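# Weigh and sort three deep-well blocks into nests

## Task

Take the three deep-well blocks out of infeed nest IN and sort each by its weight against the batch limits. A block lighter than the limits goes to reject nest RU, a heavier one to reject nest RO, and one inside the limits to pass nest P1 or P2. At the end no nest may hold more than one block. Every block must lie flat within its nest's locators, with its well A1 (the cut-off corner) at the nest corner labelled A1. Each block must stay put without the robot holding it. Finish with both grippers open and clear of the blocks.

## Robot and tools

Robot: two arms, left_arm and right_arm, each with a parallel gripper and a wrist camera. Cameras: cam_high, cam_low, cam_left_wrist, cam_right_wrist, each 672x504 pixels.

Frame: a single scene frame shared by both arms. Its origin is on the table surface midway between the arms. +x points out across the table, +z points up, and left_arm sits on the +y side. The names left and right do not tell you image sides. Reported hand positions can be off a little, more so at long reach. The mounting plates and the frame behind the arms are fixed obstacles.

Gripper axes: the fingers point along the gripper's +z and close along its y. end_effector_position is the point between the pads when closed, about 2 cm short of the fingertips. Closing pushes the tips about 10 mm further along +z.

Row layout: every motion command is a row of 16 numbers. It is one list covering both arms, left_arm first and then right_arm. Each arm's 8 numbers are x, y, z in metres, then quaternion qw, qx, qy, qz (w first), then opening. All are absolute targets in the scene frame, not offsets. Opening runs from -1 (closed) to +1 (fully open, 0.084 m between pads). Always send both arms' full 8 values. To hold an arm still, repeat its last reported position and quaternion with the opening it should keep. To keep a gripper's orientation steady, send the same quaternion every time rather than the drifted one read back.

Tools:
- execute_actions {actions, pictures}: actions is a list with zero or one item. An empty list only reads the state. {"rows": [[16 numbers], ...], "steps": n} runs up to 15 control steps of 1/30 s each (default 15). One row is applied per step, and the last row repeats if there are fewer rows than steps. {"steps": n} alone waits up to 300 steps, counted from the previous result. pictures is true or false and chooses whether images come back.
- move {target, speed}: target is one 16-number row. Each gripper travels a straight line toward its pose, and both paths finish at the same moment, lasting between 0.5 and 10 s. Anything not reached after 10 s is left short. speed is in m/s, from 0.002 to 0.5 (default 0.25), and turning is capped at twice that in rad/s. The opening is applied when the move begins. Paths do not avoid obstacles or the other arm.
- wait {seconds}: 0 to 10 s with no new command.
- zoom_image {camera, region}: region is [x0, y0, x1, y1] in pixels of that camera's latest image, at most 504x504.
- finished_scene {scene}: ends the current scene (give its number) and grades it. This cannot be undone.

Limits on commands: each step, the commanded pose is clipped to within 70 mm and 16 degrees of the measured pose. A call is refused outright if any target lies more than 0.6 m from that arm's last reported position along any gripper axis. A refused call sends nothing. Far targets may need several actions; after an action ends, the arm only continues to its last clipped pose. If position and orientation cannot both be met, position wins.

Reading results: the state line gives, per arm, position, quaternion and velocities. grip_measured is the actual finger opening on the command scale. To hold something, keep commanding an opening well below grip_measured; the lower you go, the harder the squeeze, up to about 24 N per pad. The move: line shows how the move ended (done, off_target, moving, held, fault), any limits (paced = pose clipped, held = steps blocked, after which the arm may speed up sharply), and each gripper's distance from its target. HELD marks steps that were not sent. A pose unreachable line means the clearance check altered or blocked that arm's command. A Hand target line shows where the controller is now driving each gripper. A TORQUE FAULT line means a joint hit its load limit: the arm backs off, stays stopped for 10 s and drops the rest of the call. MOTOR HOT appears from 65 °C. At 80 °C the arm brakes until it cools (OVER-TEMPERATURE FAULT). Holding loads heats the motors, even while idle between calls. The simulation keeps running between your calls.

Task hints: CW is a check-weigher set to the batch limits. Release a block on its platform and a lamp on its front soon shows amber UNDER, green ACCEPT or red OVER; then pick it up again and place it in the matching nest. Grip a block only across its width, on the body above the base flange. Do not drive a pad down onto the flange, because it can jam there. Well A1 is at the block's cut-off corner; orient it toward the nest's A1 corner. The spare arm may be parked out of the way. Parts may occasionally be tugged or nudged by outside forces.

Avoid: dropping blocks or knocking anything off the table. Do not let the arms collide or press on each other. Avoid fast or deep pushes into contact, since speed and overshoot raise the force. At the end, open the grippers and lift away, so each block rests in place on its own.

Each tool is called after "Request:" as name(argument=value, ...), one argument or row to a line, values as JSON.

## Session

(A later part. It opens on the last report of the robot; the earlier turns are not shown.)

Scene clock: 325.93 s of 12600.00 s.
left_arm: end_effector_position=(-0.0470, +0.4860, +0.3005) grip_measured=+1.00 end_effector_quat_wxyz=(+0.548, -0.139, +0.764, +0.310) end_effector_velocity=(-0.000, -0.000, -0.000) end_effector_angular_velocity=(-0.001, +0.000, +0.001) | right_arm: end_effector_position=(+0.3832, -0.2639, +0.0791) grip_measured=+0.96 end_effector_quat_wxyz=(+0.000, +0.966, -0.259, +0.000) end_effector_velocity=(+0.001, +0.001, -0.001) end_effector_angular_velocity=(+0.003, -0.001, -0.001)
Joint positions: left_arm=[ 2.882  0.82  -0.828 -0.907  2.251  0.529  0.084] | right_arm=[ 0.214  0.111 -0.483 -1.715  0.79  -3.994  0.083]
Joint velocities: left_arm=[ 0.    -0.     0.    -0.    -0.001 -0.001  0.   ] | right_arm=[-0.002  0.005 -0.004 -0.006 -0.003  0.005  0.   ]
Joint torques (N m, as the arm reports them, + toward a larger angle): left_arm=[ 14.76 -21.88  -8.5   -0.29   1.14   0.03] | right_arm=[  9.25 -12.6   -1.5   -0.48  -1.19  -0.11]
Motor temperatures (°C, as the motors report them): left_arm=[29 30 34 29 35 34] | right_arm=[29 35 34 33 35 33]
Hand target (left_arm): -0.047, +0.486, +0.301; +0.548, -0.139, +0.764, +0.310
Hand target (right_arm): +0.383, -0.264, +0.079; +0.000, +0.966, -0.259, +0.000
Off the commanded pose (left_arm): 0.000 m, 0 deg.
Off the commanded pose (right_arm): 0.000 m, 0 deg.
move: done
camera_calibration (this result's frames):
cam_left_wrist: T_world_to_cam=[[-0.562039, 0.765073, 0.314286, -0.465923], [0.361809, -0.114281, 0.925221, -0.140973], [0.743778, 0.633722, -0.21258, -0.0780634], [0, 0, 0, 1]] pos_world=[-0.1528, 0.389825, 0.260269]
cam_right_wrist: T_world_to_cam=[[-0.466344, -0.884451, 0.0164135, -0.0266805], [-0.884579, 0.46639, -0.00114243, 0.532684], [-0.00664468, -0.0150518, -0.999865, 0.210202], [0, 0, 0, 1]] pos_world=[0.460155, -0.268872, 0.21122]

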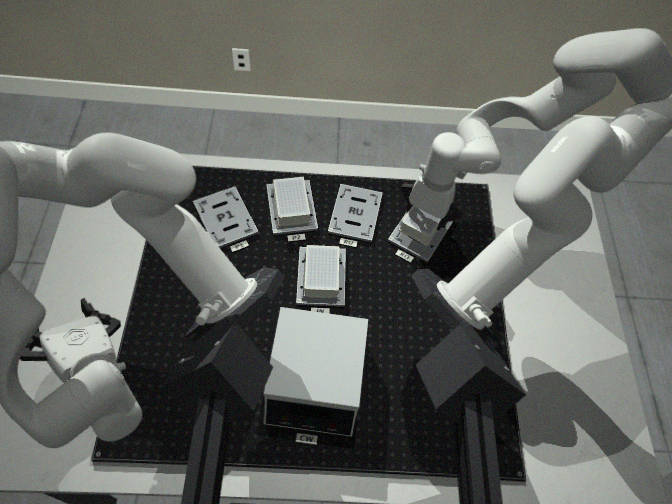

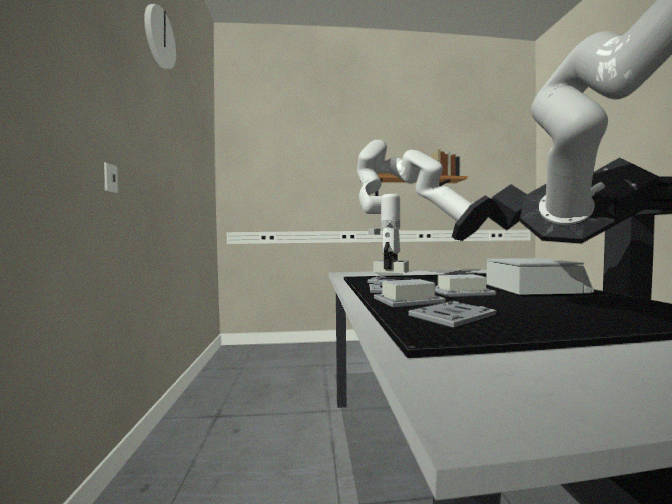

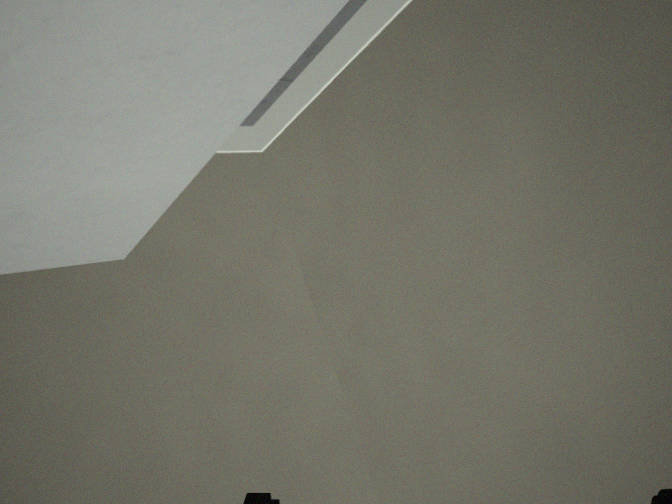

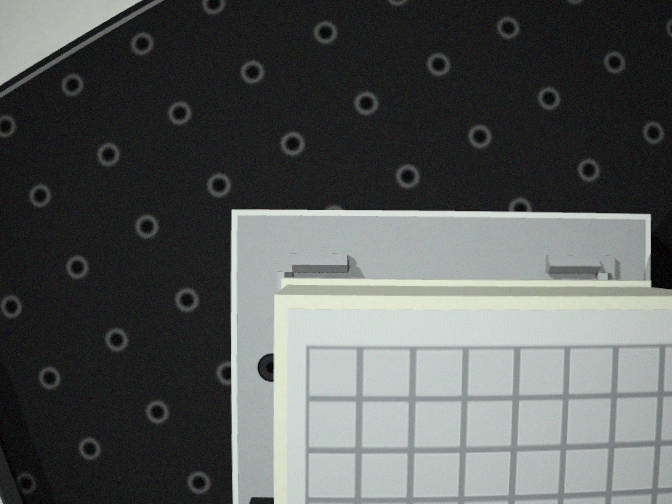

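Aligned.

Request:
move(
  target=[-0.047,0.486,0.3005,0.548,-0.139,0.764,0.31,1,0.3831,-0.2638,0.0497,0,0.9659,-0.2588,0,0.3],
  speed=0.008,
)

Request:
move(
  target=[-0.047,0.486,0.3005,0.548,-0.139,0.764,0.31,1,0.3831,-0.2638,0.0497,0,0.9659,-0.2588,0,1],
  speed=0.008,
)

Request:
move(
  target=[-0.047,0.486,0.3005,0.548,-0.139,0.764,0.31,1,0.3831,-0.2638,0.129,0,0.9659,-0.2588,0,1],
  speed=0.04,
)

Scene clock: 341.50 s of 12600.00 s.
left_arm: end_effector_position=(-0.0470, +0.4860, +0.3005) grip_measured=+1.00 end_effector_quat_wxyz=(+0.548, -0.139, +0.764, +0.310) end_effector_velocity=(+0.000, -0.000, +0.000) end_effector_angular_velocity=(+0.000, -0.000, +0.001) | right_arm: end_effector_position=(+0.3830, -0.2639, +0.0499) grip_measured=+0.96 end_effector_quat_wxyz=(+0.000, +0.966, -0.259, +0.000) end_effector_velocity=(+0.000, +0.000, -0.001) end_effector_angular_velocity=(+0.001, -0.001, -0.000)
Joint positions: left_arm=[ 2.882  0.82  -0.828 -0.907  2.251  0.529  0.084] | right_arm=[ 0.147  0.207 -0.541 -1.819  0.775 -3.935  0.083]
Joint velocities: left_arm=[ 0.001 -0.     0.001  0.     0.    -0.     0.   ] | right_arm=[-0.002  0.003 -0.002 -0.005 -0.001  0.004  0.   ]
Joint torques (N m, as the arm reports them, + toward a larger angle): left_arm=[ 14.79 -21.58  -8.67   0.02   1.3    0.12] | right_arm=[  9.5  -13.25  -1.09  -0.86  -1.5   -0.21]
Motor temperatures (°C, as the motors report them): left_arm=[29 30 34 29 35 34] | right_arm=[29 35 34 33 35 33]
Hand target (left_arm): -0.047, +0.486, +0.300; +0.548, -0.139, +0.764, +0.310
Hand target (right_arm): +0.383, -0.264, +0.050; +0.000, +0.966, -0.259, +0.000
Off the commanded pose (left_arm): 0.000 m, 0 deg.
Off the commanded pose (right_arm): 0.000 m, 0 deg.
After step 90, 8.70 s passed at rest.
move: done
camera_calibration (this result's frames):
cam_left_wrist: T_world_to_cam=[[-0.562039, 0.765073, 0.314286, -0.465923], [0.361809, -0.114281, 0.925221, -0.140973], [0.743778, 0.633722, -0.21258, -0.0780632], [0, 0, 0, 1]] pos_world=[-0.1528, 0.389825, 0.260269]
cam_right_wrist: T_world_to_cam=[[-0.466403, -0.884418, 0.0165354, -0.0262547], [-0.884545, 0.466454, -0.000856159, 0.532477], [-0.00695579, -0.0150256, -0.999863, 0.18113], [0, 0, 0, 1]] pos_world=[0.460014, -0.268874, 0.181995]

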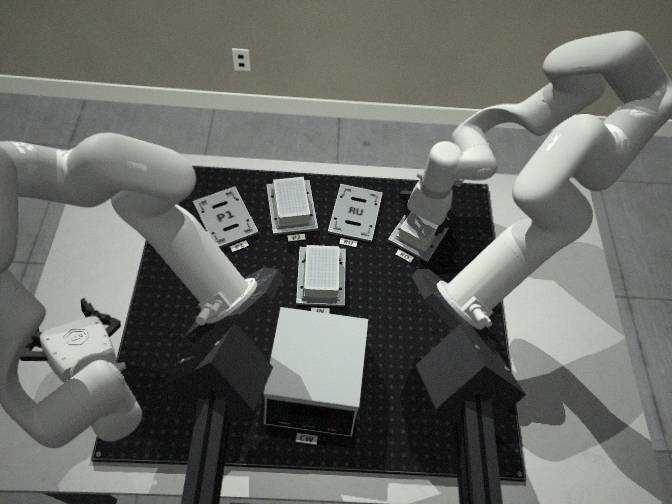

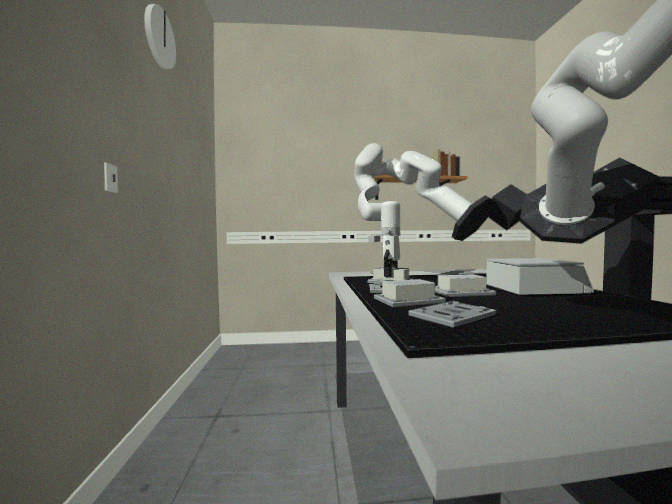

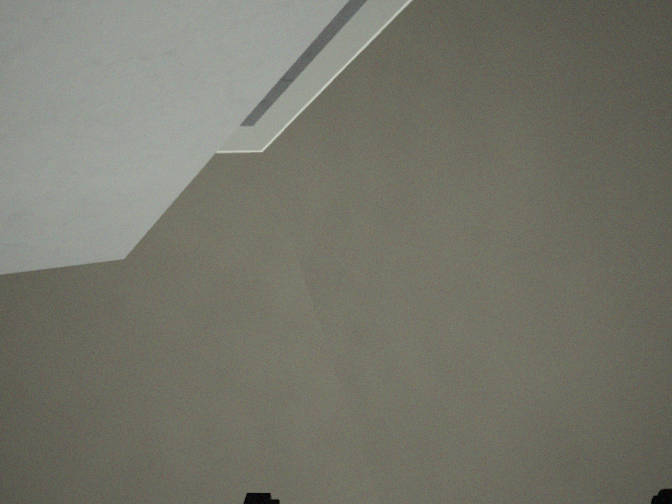

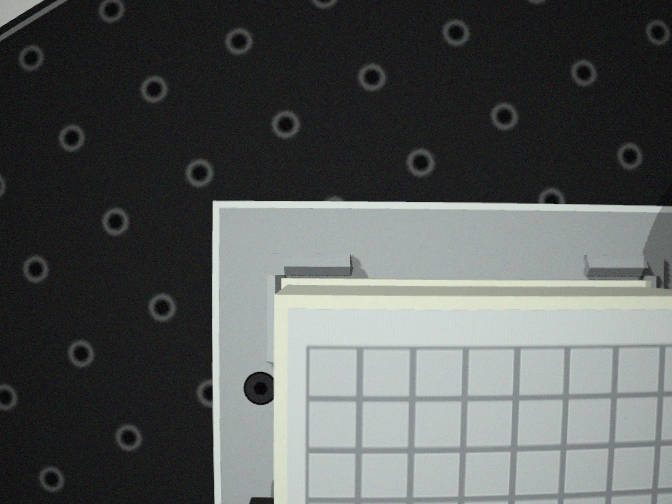

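Scene clock: 342.20 s of 12600.00 s.
left_arm: end_effector_position=(-0.0470, +0.4860, +0.3005) grip_measured=+1.00 end_effector_quat_wxyz=(+0.548, -0.139, +0.764, +0.310) end_effector_velocity=(+0.000, +0.000, -0.000) end_effector_angular_velocity=(-0.001, -0.001, -0.001) | right_arm: end_effector_position=(+0.3832, -0.2638, +0.0497) grip_measured=+1.00 end_effector_quat_wxyz=(-0.000, +0.966, -0.259, +0.000) end_effector_velocity=(-0.000, -0.000, -0.000) end_effector_angular_velocity=(-0.001, +0.001, -0.001)
Joint positions: left_arm=[ 2.882  0.82  -0.828 -0.907  2.251  0.529  0.084] | right_arm=[ 0.147  0.207 -0.542 -1.819  0.775 -3.935  0.084]
Joint velocities: left_arm=[-0.002  0.    -0.     0.     0.    -0.     0.   ] | right_arm=[-0.001  0.     0.     0.    -0.     0.     0.   ]
Joint torques (N m, as the arm reports them, + toward a larger angle): left_arm=[ 14.77 -21.54  -8.58  -0.06   1.19   0.01] | right_arm=[  9.11 -13.14  -0.87  -0.64  -1.37  -0.02]
Motor temperatures (°C, as the motors report them): left_arm=[29 30 34 29 35 34] | right_arm=[29 35 34 33 35 33]
Hand target (left_arm): -0.047, +0.486, +0.301; +0.548, -0.139, +0.764, +0.310
Hand target (right_arm): +0.383, -0.264, +0.050; +0.000, +0.966, -0.259, +0.000
Off the commanded pose (left_arm): 0.000 m, 0 deg.
Off the commanded pose (right_arm): 0.000 m, 0 deg.
move: done
camera_calibration (this result's frames):
cam_left_wrist: T_world_to_cam=[[-0.562039, 0.765073, 0.314286, -0.465923], [0.361809, -0.114281, 0.925221, -0.140973], [0.743778, 0.633722, -0.21258, -0.0780631], [0, 0, 0, 1]] pos_world=[-0.1528, 0.389825, 0.260269]
cam_right_wrist: T_world_to_cam=[[-0.466613, -0.88431, 0.0163633, -0.025971], [-0.884435, 0.466663, -0.00083243, 0.532593], [-0.00690001, -0.0148607, -0.999866, 0.180983], [0, 0, 0, 1]] pos_world=[0.460174, -0.268818, 0.181827]

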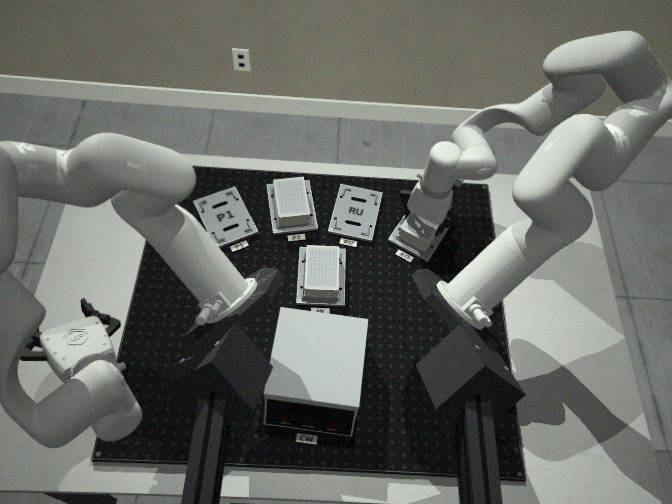

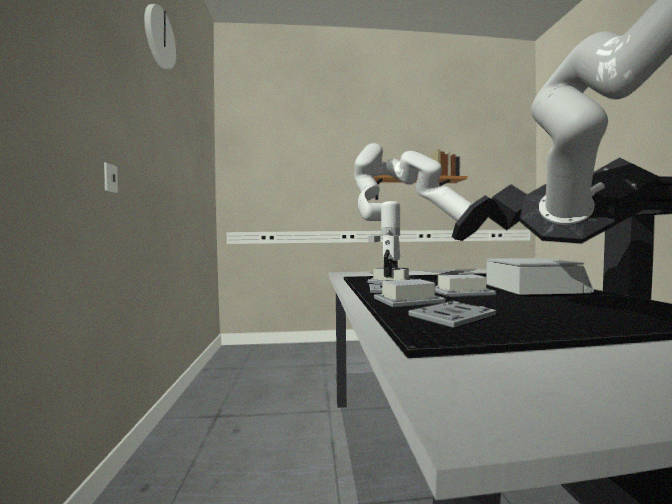

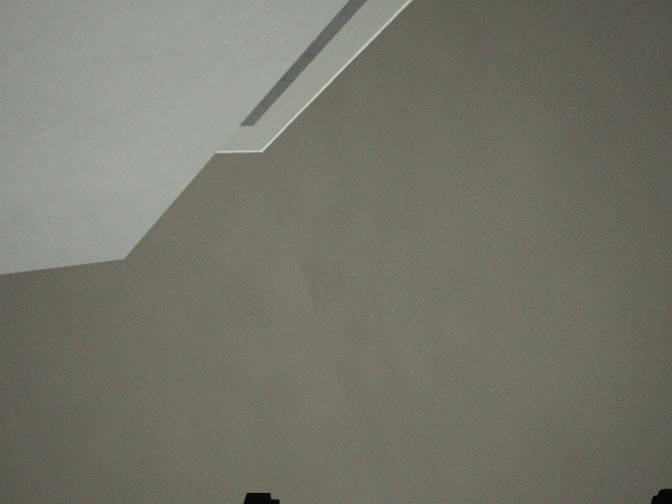

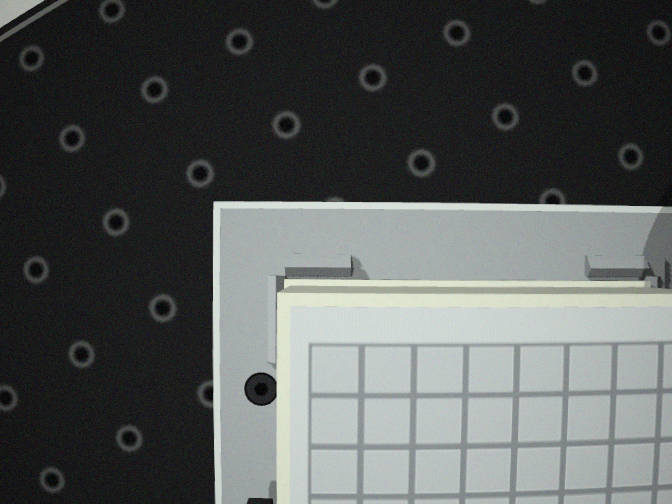

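Scene clock: 344.57 s of 12600.00 s.
left_arm: end_effector_position=(-0.0470, +0.4860, +0.3005) grip_measured=+1.00 end_effector_quat_wxyz=(+0.548, -0.139, +0.764, +0.310) end_effector_velocity=(+0.000, +0.000, +0.000) end_effector_angular_velocity=(+0.000, -0.002, +0.000) | right_arm: end_effector_position=(+0.3829, -0.2637, +0.1290) grip_measured=+1.00 end_effector_quat_wxyz=(-0.000, +0.966, -0.259, -0.000) end_effector_velocity=(+0.000, -0.000, +0.002) end_effector_angular_velocity=(-0.001, -0.001, +0.002)
Joint positions: left_arm=[ 2.882  0.82  -0.828 -0.907  2.251  0.529  0.084] | right_arm=[ 0.347 -0.053 -0.401 -1.512  0.84  -4.11   0.084]
Joint velocities: left_arm=[-0.001  0.     0.     0.     0.001 -0.     0.   ] | right_arm=[ 0.005 -0.006  0.002  0.006  0.004 -0.005  0.   ]
Joint torques (N m, as the arm reports them, + toward a larger angle): left_arm=[ 14.58 -21.55  -8.49  -0.24   1.28   0.08] | right_arm=[  8.06 -11.18  -3.93  -0.71  -1.54   0.05]
Motor temperatures (°C, as the motors report them): left_arm=[29 30 34 29 35 34] | right_arm=[29 35 34 33 35 33]
Hand target (left_arm): -0.047, +0.486, +0.300; +0.548, -0.139, +0.764, +0.310
Hand target (right_arm): +0.383, -0.264, +0.129; -0.000, +0.966, -0.259, -0.000
Off the commanded pose (left_arm): 0.000 m, 0 deg.
Off the commanded pose (right_arm): 0.000 m, 0 deg.
move: done
camera_calibration (this result's frames):
cam_left_wrist: T_world_to_cam=[[-0.562039, 0.765073, 0.314286, -0.465923], [0.361809, -0.114281, 0.925221, -0.140973], [0.743778, 0.633722, -0.21258, -0.0780633], [0, 0, 0, 1]] pos_world=[-0.1528, 0.389825, 0.260269]
cam_right_wrist: T_world_to_cam=[[-0.466772, -0.884223, 0.0165087, -0.0272214], [-0.884345, 0.466835, -0.0000754394, 0.532278], [-0.00764015, -0.0146346, -0.999864, 0.260584], [0, 0, 0, 1]] pos_world=[0.460002, -0.268742, 0.261038]

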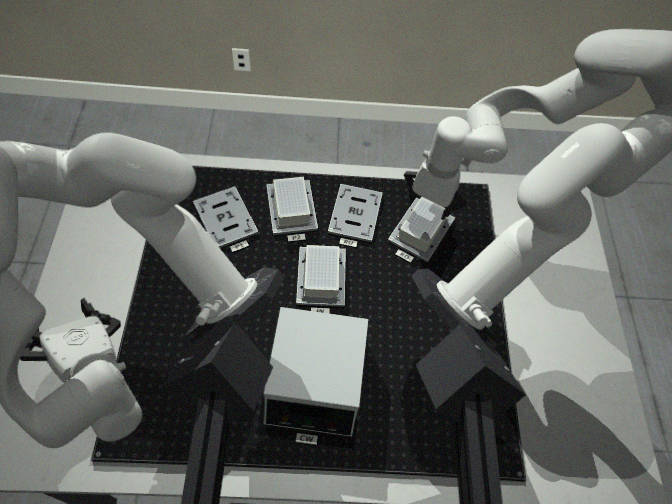

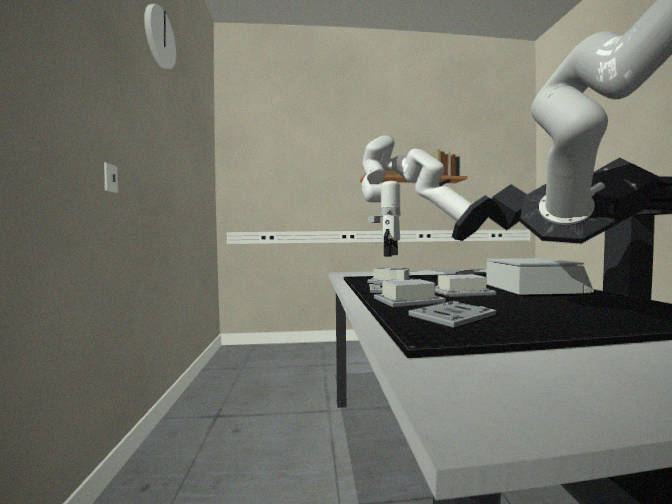

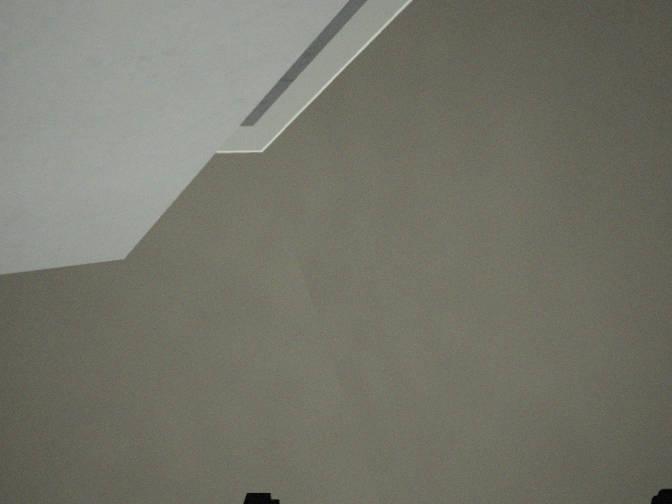

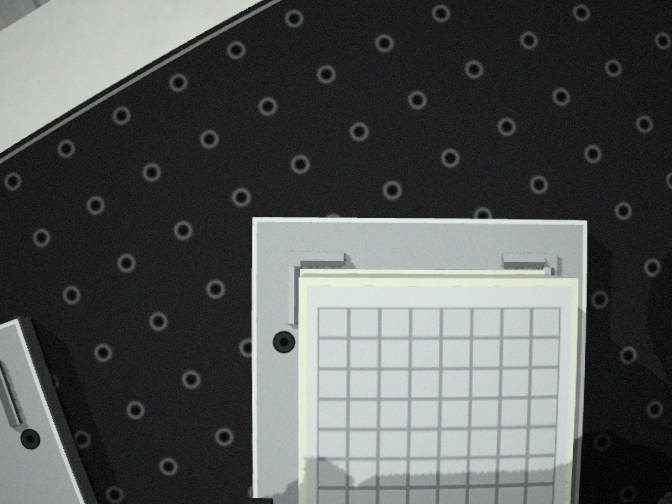

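Seated. Pass over RU to measure it, then IN.

Request:
move(
  target=[-0.047,0.486,0.3005,0.548,-0.139,0.764,0.31,1,0.424,-0.085,0.129,0,0.9954,-0.0958,0,1],
  speed=0.15,
)

Request:
move(
  target=[-0.047,0.486,0.3005,0.548,-0.139,0.764,0.31,1,0.221,0.002,0.11,0,1,0.007,0,1],
  speed=0.15,
)

Request:
move(
  target=[-0.047,0.486,0.3005,0.548,-0.139,0.764,0.31,1,0.221,0.002,0.0788,0,1,0.007,0,1],
  speed=0.04,
)

Scene clock: 355.87 s of 12600.00 s.
left_arm: end_effector_position=(-0.0470, +0.4860, +0.3005) grip_measured=+1.00 end_effector_quat_wxyz=(+0.548, -0.139, +0.764, +0.310) end_effector_velocity=(-0.000, +0.000, -0.000) end_effector_angular_velocity=(-0.000, +0.000, -0.000) | right_arm: end_effector_position=(+0.4242, -0.0850, +0.1292) grip_measured=+1.00 end_effector_quat_wxyz=(-0.001, +0.995, -0.096, +0.000) end_effector_velocity=(+0.001, +0.003, +0.000) end_effector_angular_velocity=(-0.002, -0.001, +0.006)
Joint positions: left_arm=[ 2.882  0.82  -0.828 -0.907  2.251  0.529  0.084] | right_arm=[ 0.638  0.548 -0.935 -1.316  0.945 -4.332  0.084]
Joint velocities: left_arm=[-0. -0.  0. -0. -0.  0. -0.] | right_arm=[ 0.004  0.009 -0.01   0.004  0.004 -0.007 -0.   ]
Joint torques (N m, as the arm reports them, + toward a larger angle): left_arm=[ 14.72 -21.27  -8.69  -0.1    1.21   0.09] | right_arm=[ 14.91 -16.17  -5.95  -0.9   -1.3   -0.25]
Motor temperatures (°C, as the motors report them): left_arm=[29 30 34 29 35 34] | right_arm=[29 35 34 33 35 33]
Hand target (left_arm): -0.047, +0.486, +0.301; +0.548, -0.139, +0.764, +0.310
Hand target (right_arm): +0.424, -0.085, +0.129; -0.000, +0.995, -0.096, -0.000
Off the commanded pose (left_arm): 0.000 m, 0 deg.
Off the commanded pose (right_arm): 0.000 m, 0 deg.
After step 90, 6.53 s passed at rest.
move: done
camera_calibration (this result's frames):
cam_left_wrist: T_world_to_cam=[[-0.562039, 0.765073, 0.314286, -0.465923], [0.361809, -0.114281, 0.925221, -0.140973], [0.743778, 0.633722, -0.21258, -0.0780631], [0, 0, 0, 1]] pos_world=[-0.1528, 0.389825, 0.260269]
cam_right_wrist: T_world_to_cam=[[-0.153951, -0.987959, 0.0153702, 0.00864819], [-0.988077, 0.153958, -0.000691503, 0.502916], [-0.00168319, -0.0152934, -0.999882, 0.261127], [0, 0, 0, 1]] pos_world=[0.49869, -0.0648904, 0.261311]

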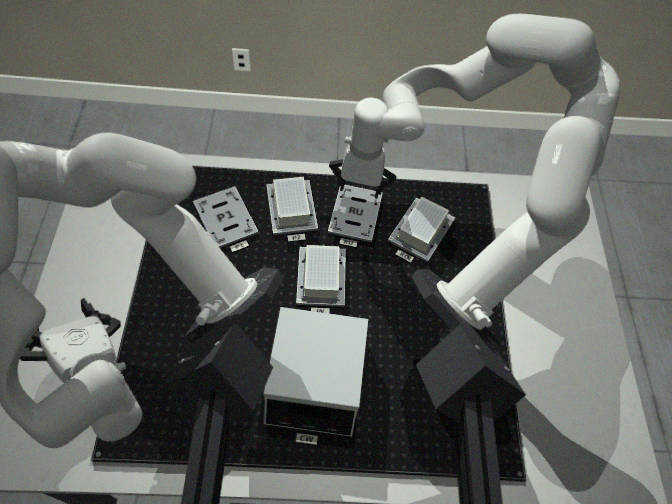

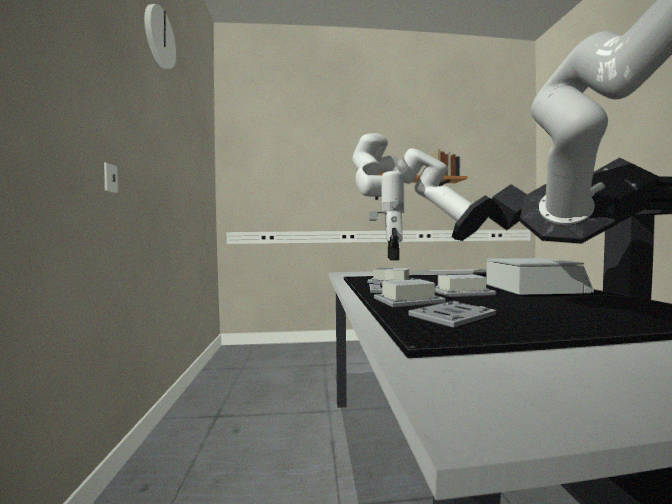

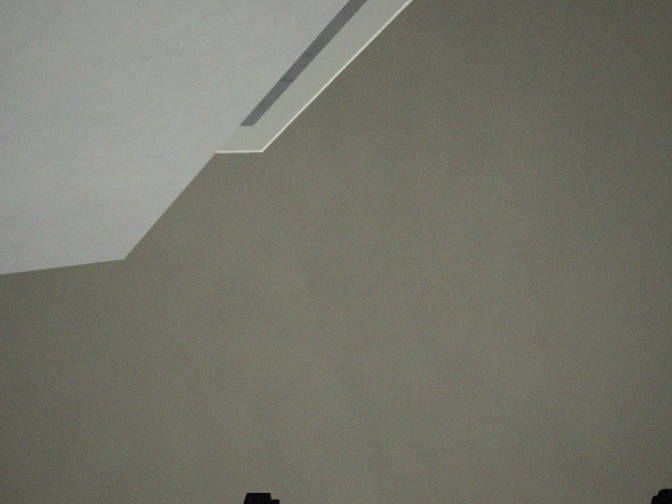

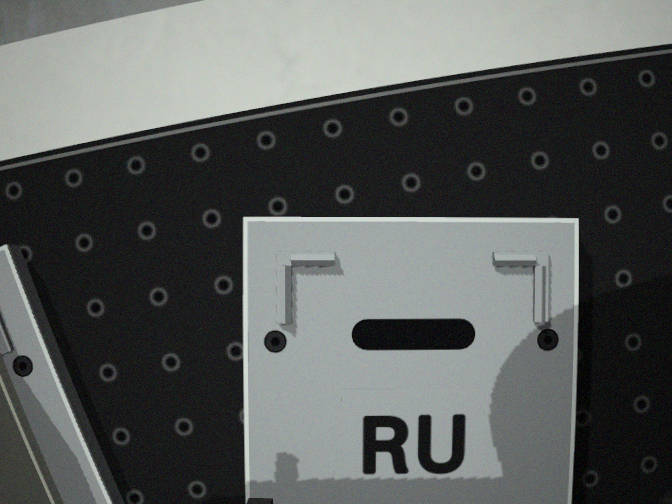

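Scene clock: 357.90 s of 12600.00 s.
left_arm: end_effector_position=(-0.0470, +0.4860, +0.3005) grip_measured=+1.00 end_effector_quat_wxyz=(+0.548, -0.139, +0.764, +0.310) end_effector_velocity=(+0.000, -0.000, +0.000) end_effector_angular_velocity=(+0.000, +0.000, -0.001) | right_arm: end_effector_position=(+0.2215, +0.0030, +0.1102) grip_measured=+1.00 end_effector_quat_wxyz=(-0.001, +1.000, +0.007, +0.000) end_effector_velocity=(-0.002, -0.000, -0.001) end_effector_angular_velocity=(-0.003, +0.000, +0.003)
Joint positions: left_arm=[ 2.882  0.82  -0.828 -0.907  2.251  0.529  0.084] | right_arm=[ 0.93   0.985 -0.967 -1.332  0.898 -4.032  0.084]
Joint velocities: left_arm=[ 0.    -0.    -0.     0.001  0.     0.     0.   ] | right_arm=[ 0.002  0.006 -0.002  0.001  0.001  0.     0.   ]
Joint torques (N m, as the arm reports them, + toward a larger angle): left_arm=[ 14.93 -21.63  -8.63  -0.2    1.12  -0.01] | right_arm=[ 13.06 -16.62  -6.19  -1.06  -1.22  -0.08]
Motor temperatures (°C, as the motors report them): left_arm=[29 30 34 29 35 34] | right_arm=[29 35 34 33 35 33]
Hand target (left_arm): -0.047, +0.486, +0.301; +0.548, -0.139, +0.764, +0.310
Hand target (right_arm): +0.221, +0.003, +0.110; -0.001, +1.000, +0.007, +0.000
Off the commanded pose (left_arm): 0.000 m, 0 deg.
Off the commanded pose (right_arm): 0.001 m, 0 deg.
move: done
camera_calibration (this result's frames):
cam_left_wrist: T_world_to_cam=[[-0.562039, 0.765073, 0.314286, -0.465923], [0.361809, -0.114281, 0.925221, -0.140973], [0.743778, 0.633722, -0.21258, -0.0780631], [0, 0, 0, 1]] pos_world=[-0.1528, 0.389825, 0.260269]
cam_right_wrist: T_world_to_cam=[[0.0514634, -0.998571, 0.0144204, 0.0193547], [-0.998673, -0.0514878, -0.00132504, 0.292061], [0.00206563, -0.0143331, -0.999895, 0.242309], [0, 0, 0, 1]] pos_world=[0.290177, 0.0378377, 0.242391]

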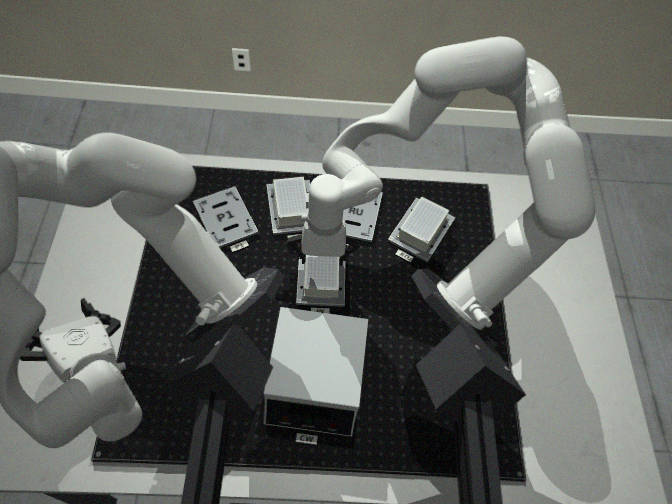

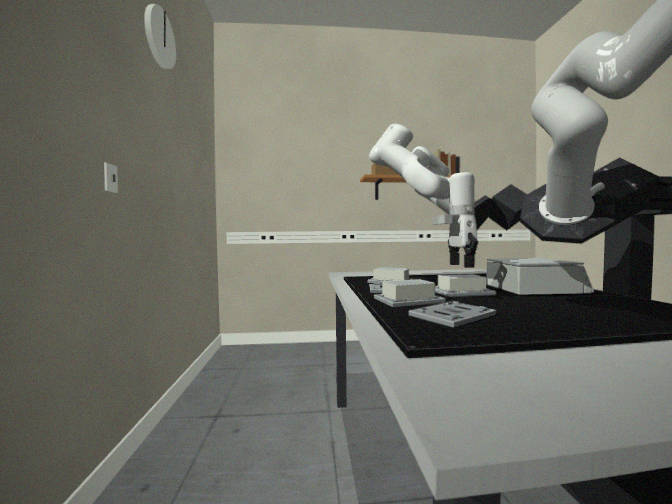

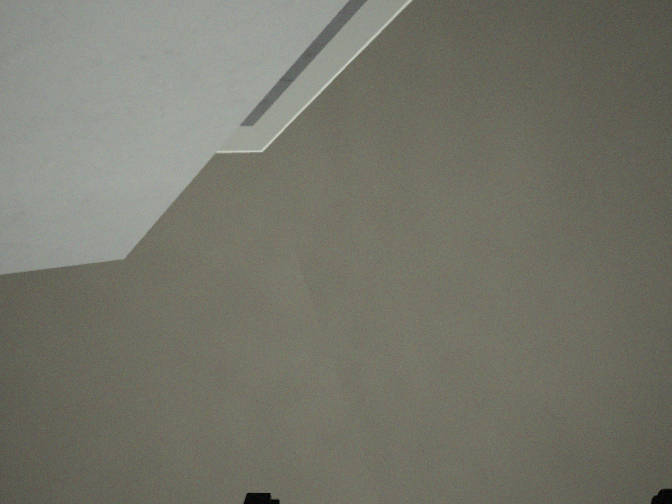

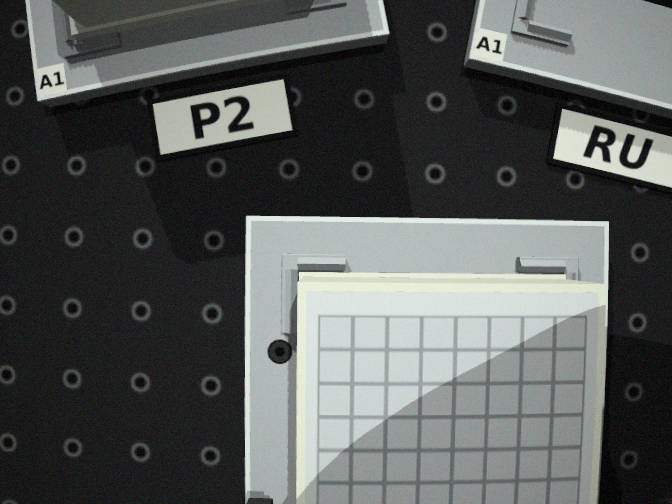

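Scene clock: 359.07 s of 12600.00 s.
left_arm: end_effector_position=(-0.0470, +0.4860, +0.3005) grip_measured=+1.00 end_effector_quat_wxyz=(+0.548, -0.139, +0.764, +0.310) end_effector_velocity=(+0.000, +0.000, +0.000) end_effector_angular_velocity=(+0.000, -0.001, +0.000) | right_arm: end_effector_position=(+0.2211, +0.0020, +0.0790) grip_measured=+1.00 end_effector_quat_wxyz=(-0.000, +1.000, +0.007, +0.000) end_effector_velocity=(+0.000, +0.001, -0.002) end_effector_angular_velocity=(+0.003, -0.001, +0.001)
Joint positions: left_arm=[ 2.882  0.82  -0.828 -0.907  2.251  0.529  0.084] | right_arm=[ 0.858  1.049 -1.003 -1.426  0.896 -3.997  0.084]
Joint velocities: left_arm=[-0.    -0.     0.    -0.     0.001 -0.    -0.   ] | right_arm=[-0.004  0.004 -0.003 -0.008 -0.001  0.002 -0.   ]
Joint torques (N m, as the arm reports them, + toward a larger angle): left_arm=[ 14.53 -21.39  -8.59  -0.16   1.18   0.04] | right_arm=[ 13.66 -17.02  -5.27  -1.04  -1.14  -0.18]
Motor temperatures (°C, as the motors report them): left_arm=[29 30 34 29 35 34] | right_arm=[29 35 34 33 35 33]
Hand target (left_arm): -0.047, +0.486, +0.301; +0.548, -0.139, +0.764, +0.310
Hand target (right_arm): +0.221, +0.002, +0.079; +0.000, +1.000, +0.007, +0.000
Off the commanded pose (left_arm): 0.000 m, 0 deg.
Off the commanded pose (right_arm): 0.000 m, 0 deg.
move: done
camera_calibration (this result's frames):
cam_left_wrist: T_world_to_cam=[[-0.562039, 0.765073, 0.314286, -0.465923], [0.361809, -0.114281, 0.925221, -0.140973], [0.743778, 0.633722, -0.21258, -0.0780632], [0, 0, 0, 1]] pos_world=[-0.1528, 0.389825, 0.260269]
cam_right_wrist: T_world_to_cam=[[0.0519589, -0.998515, 0.0163616, 0.0185828], [-0.998648, -0.0519819, -0.000986425, 0.291565], [0.00183547, -0.0162882, -0.999866, 0.211146], [0, 0, 0, 1]] pos_world=[0.289817, 0.0371505, 0.211101]

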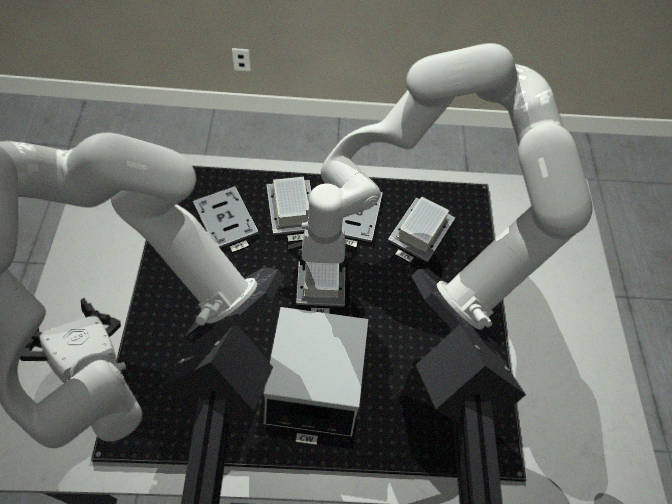

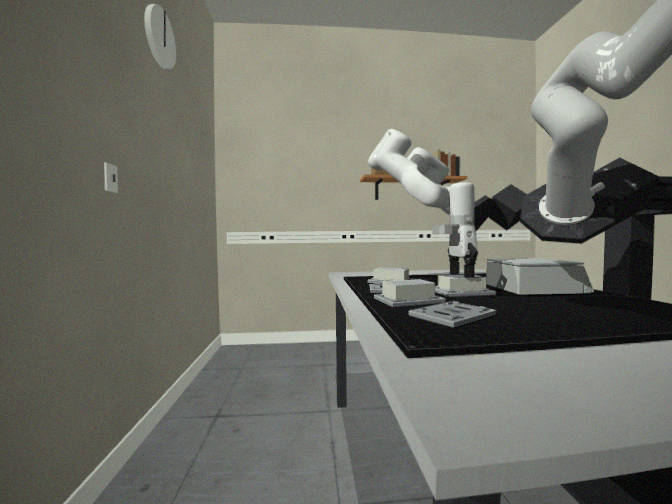

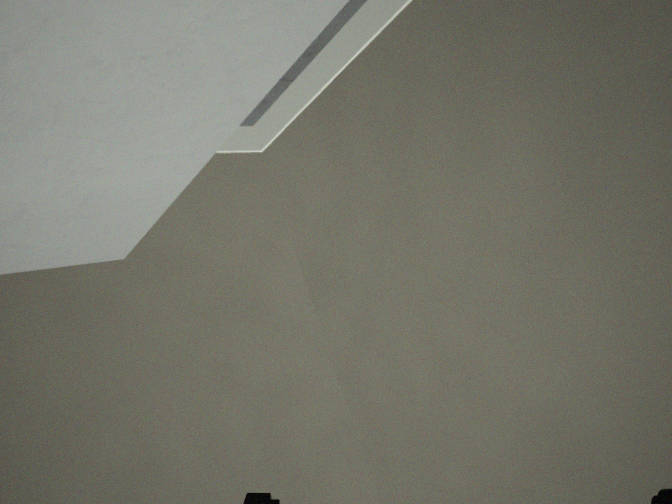

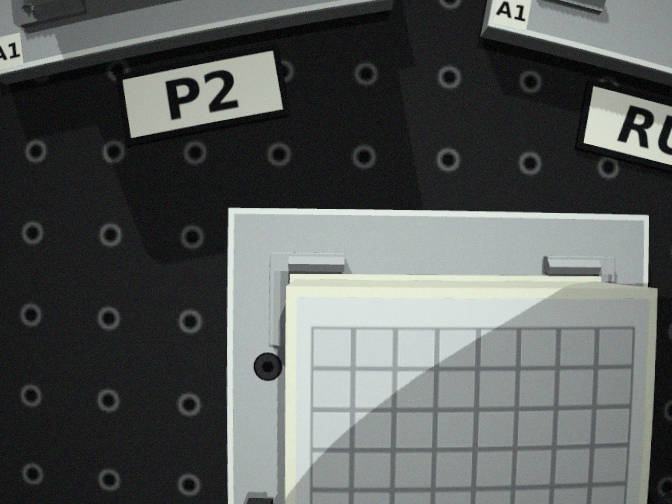

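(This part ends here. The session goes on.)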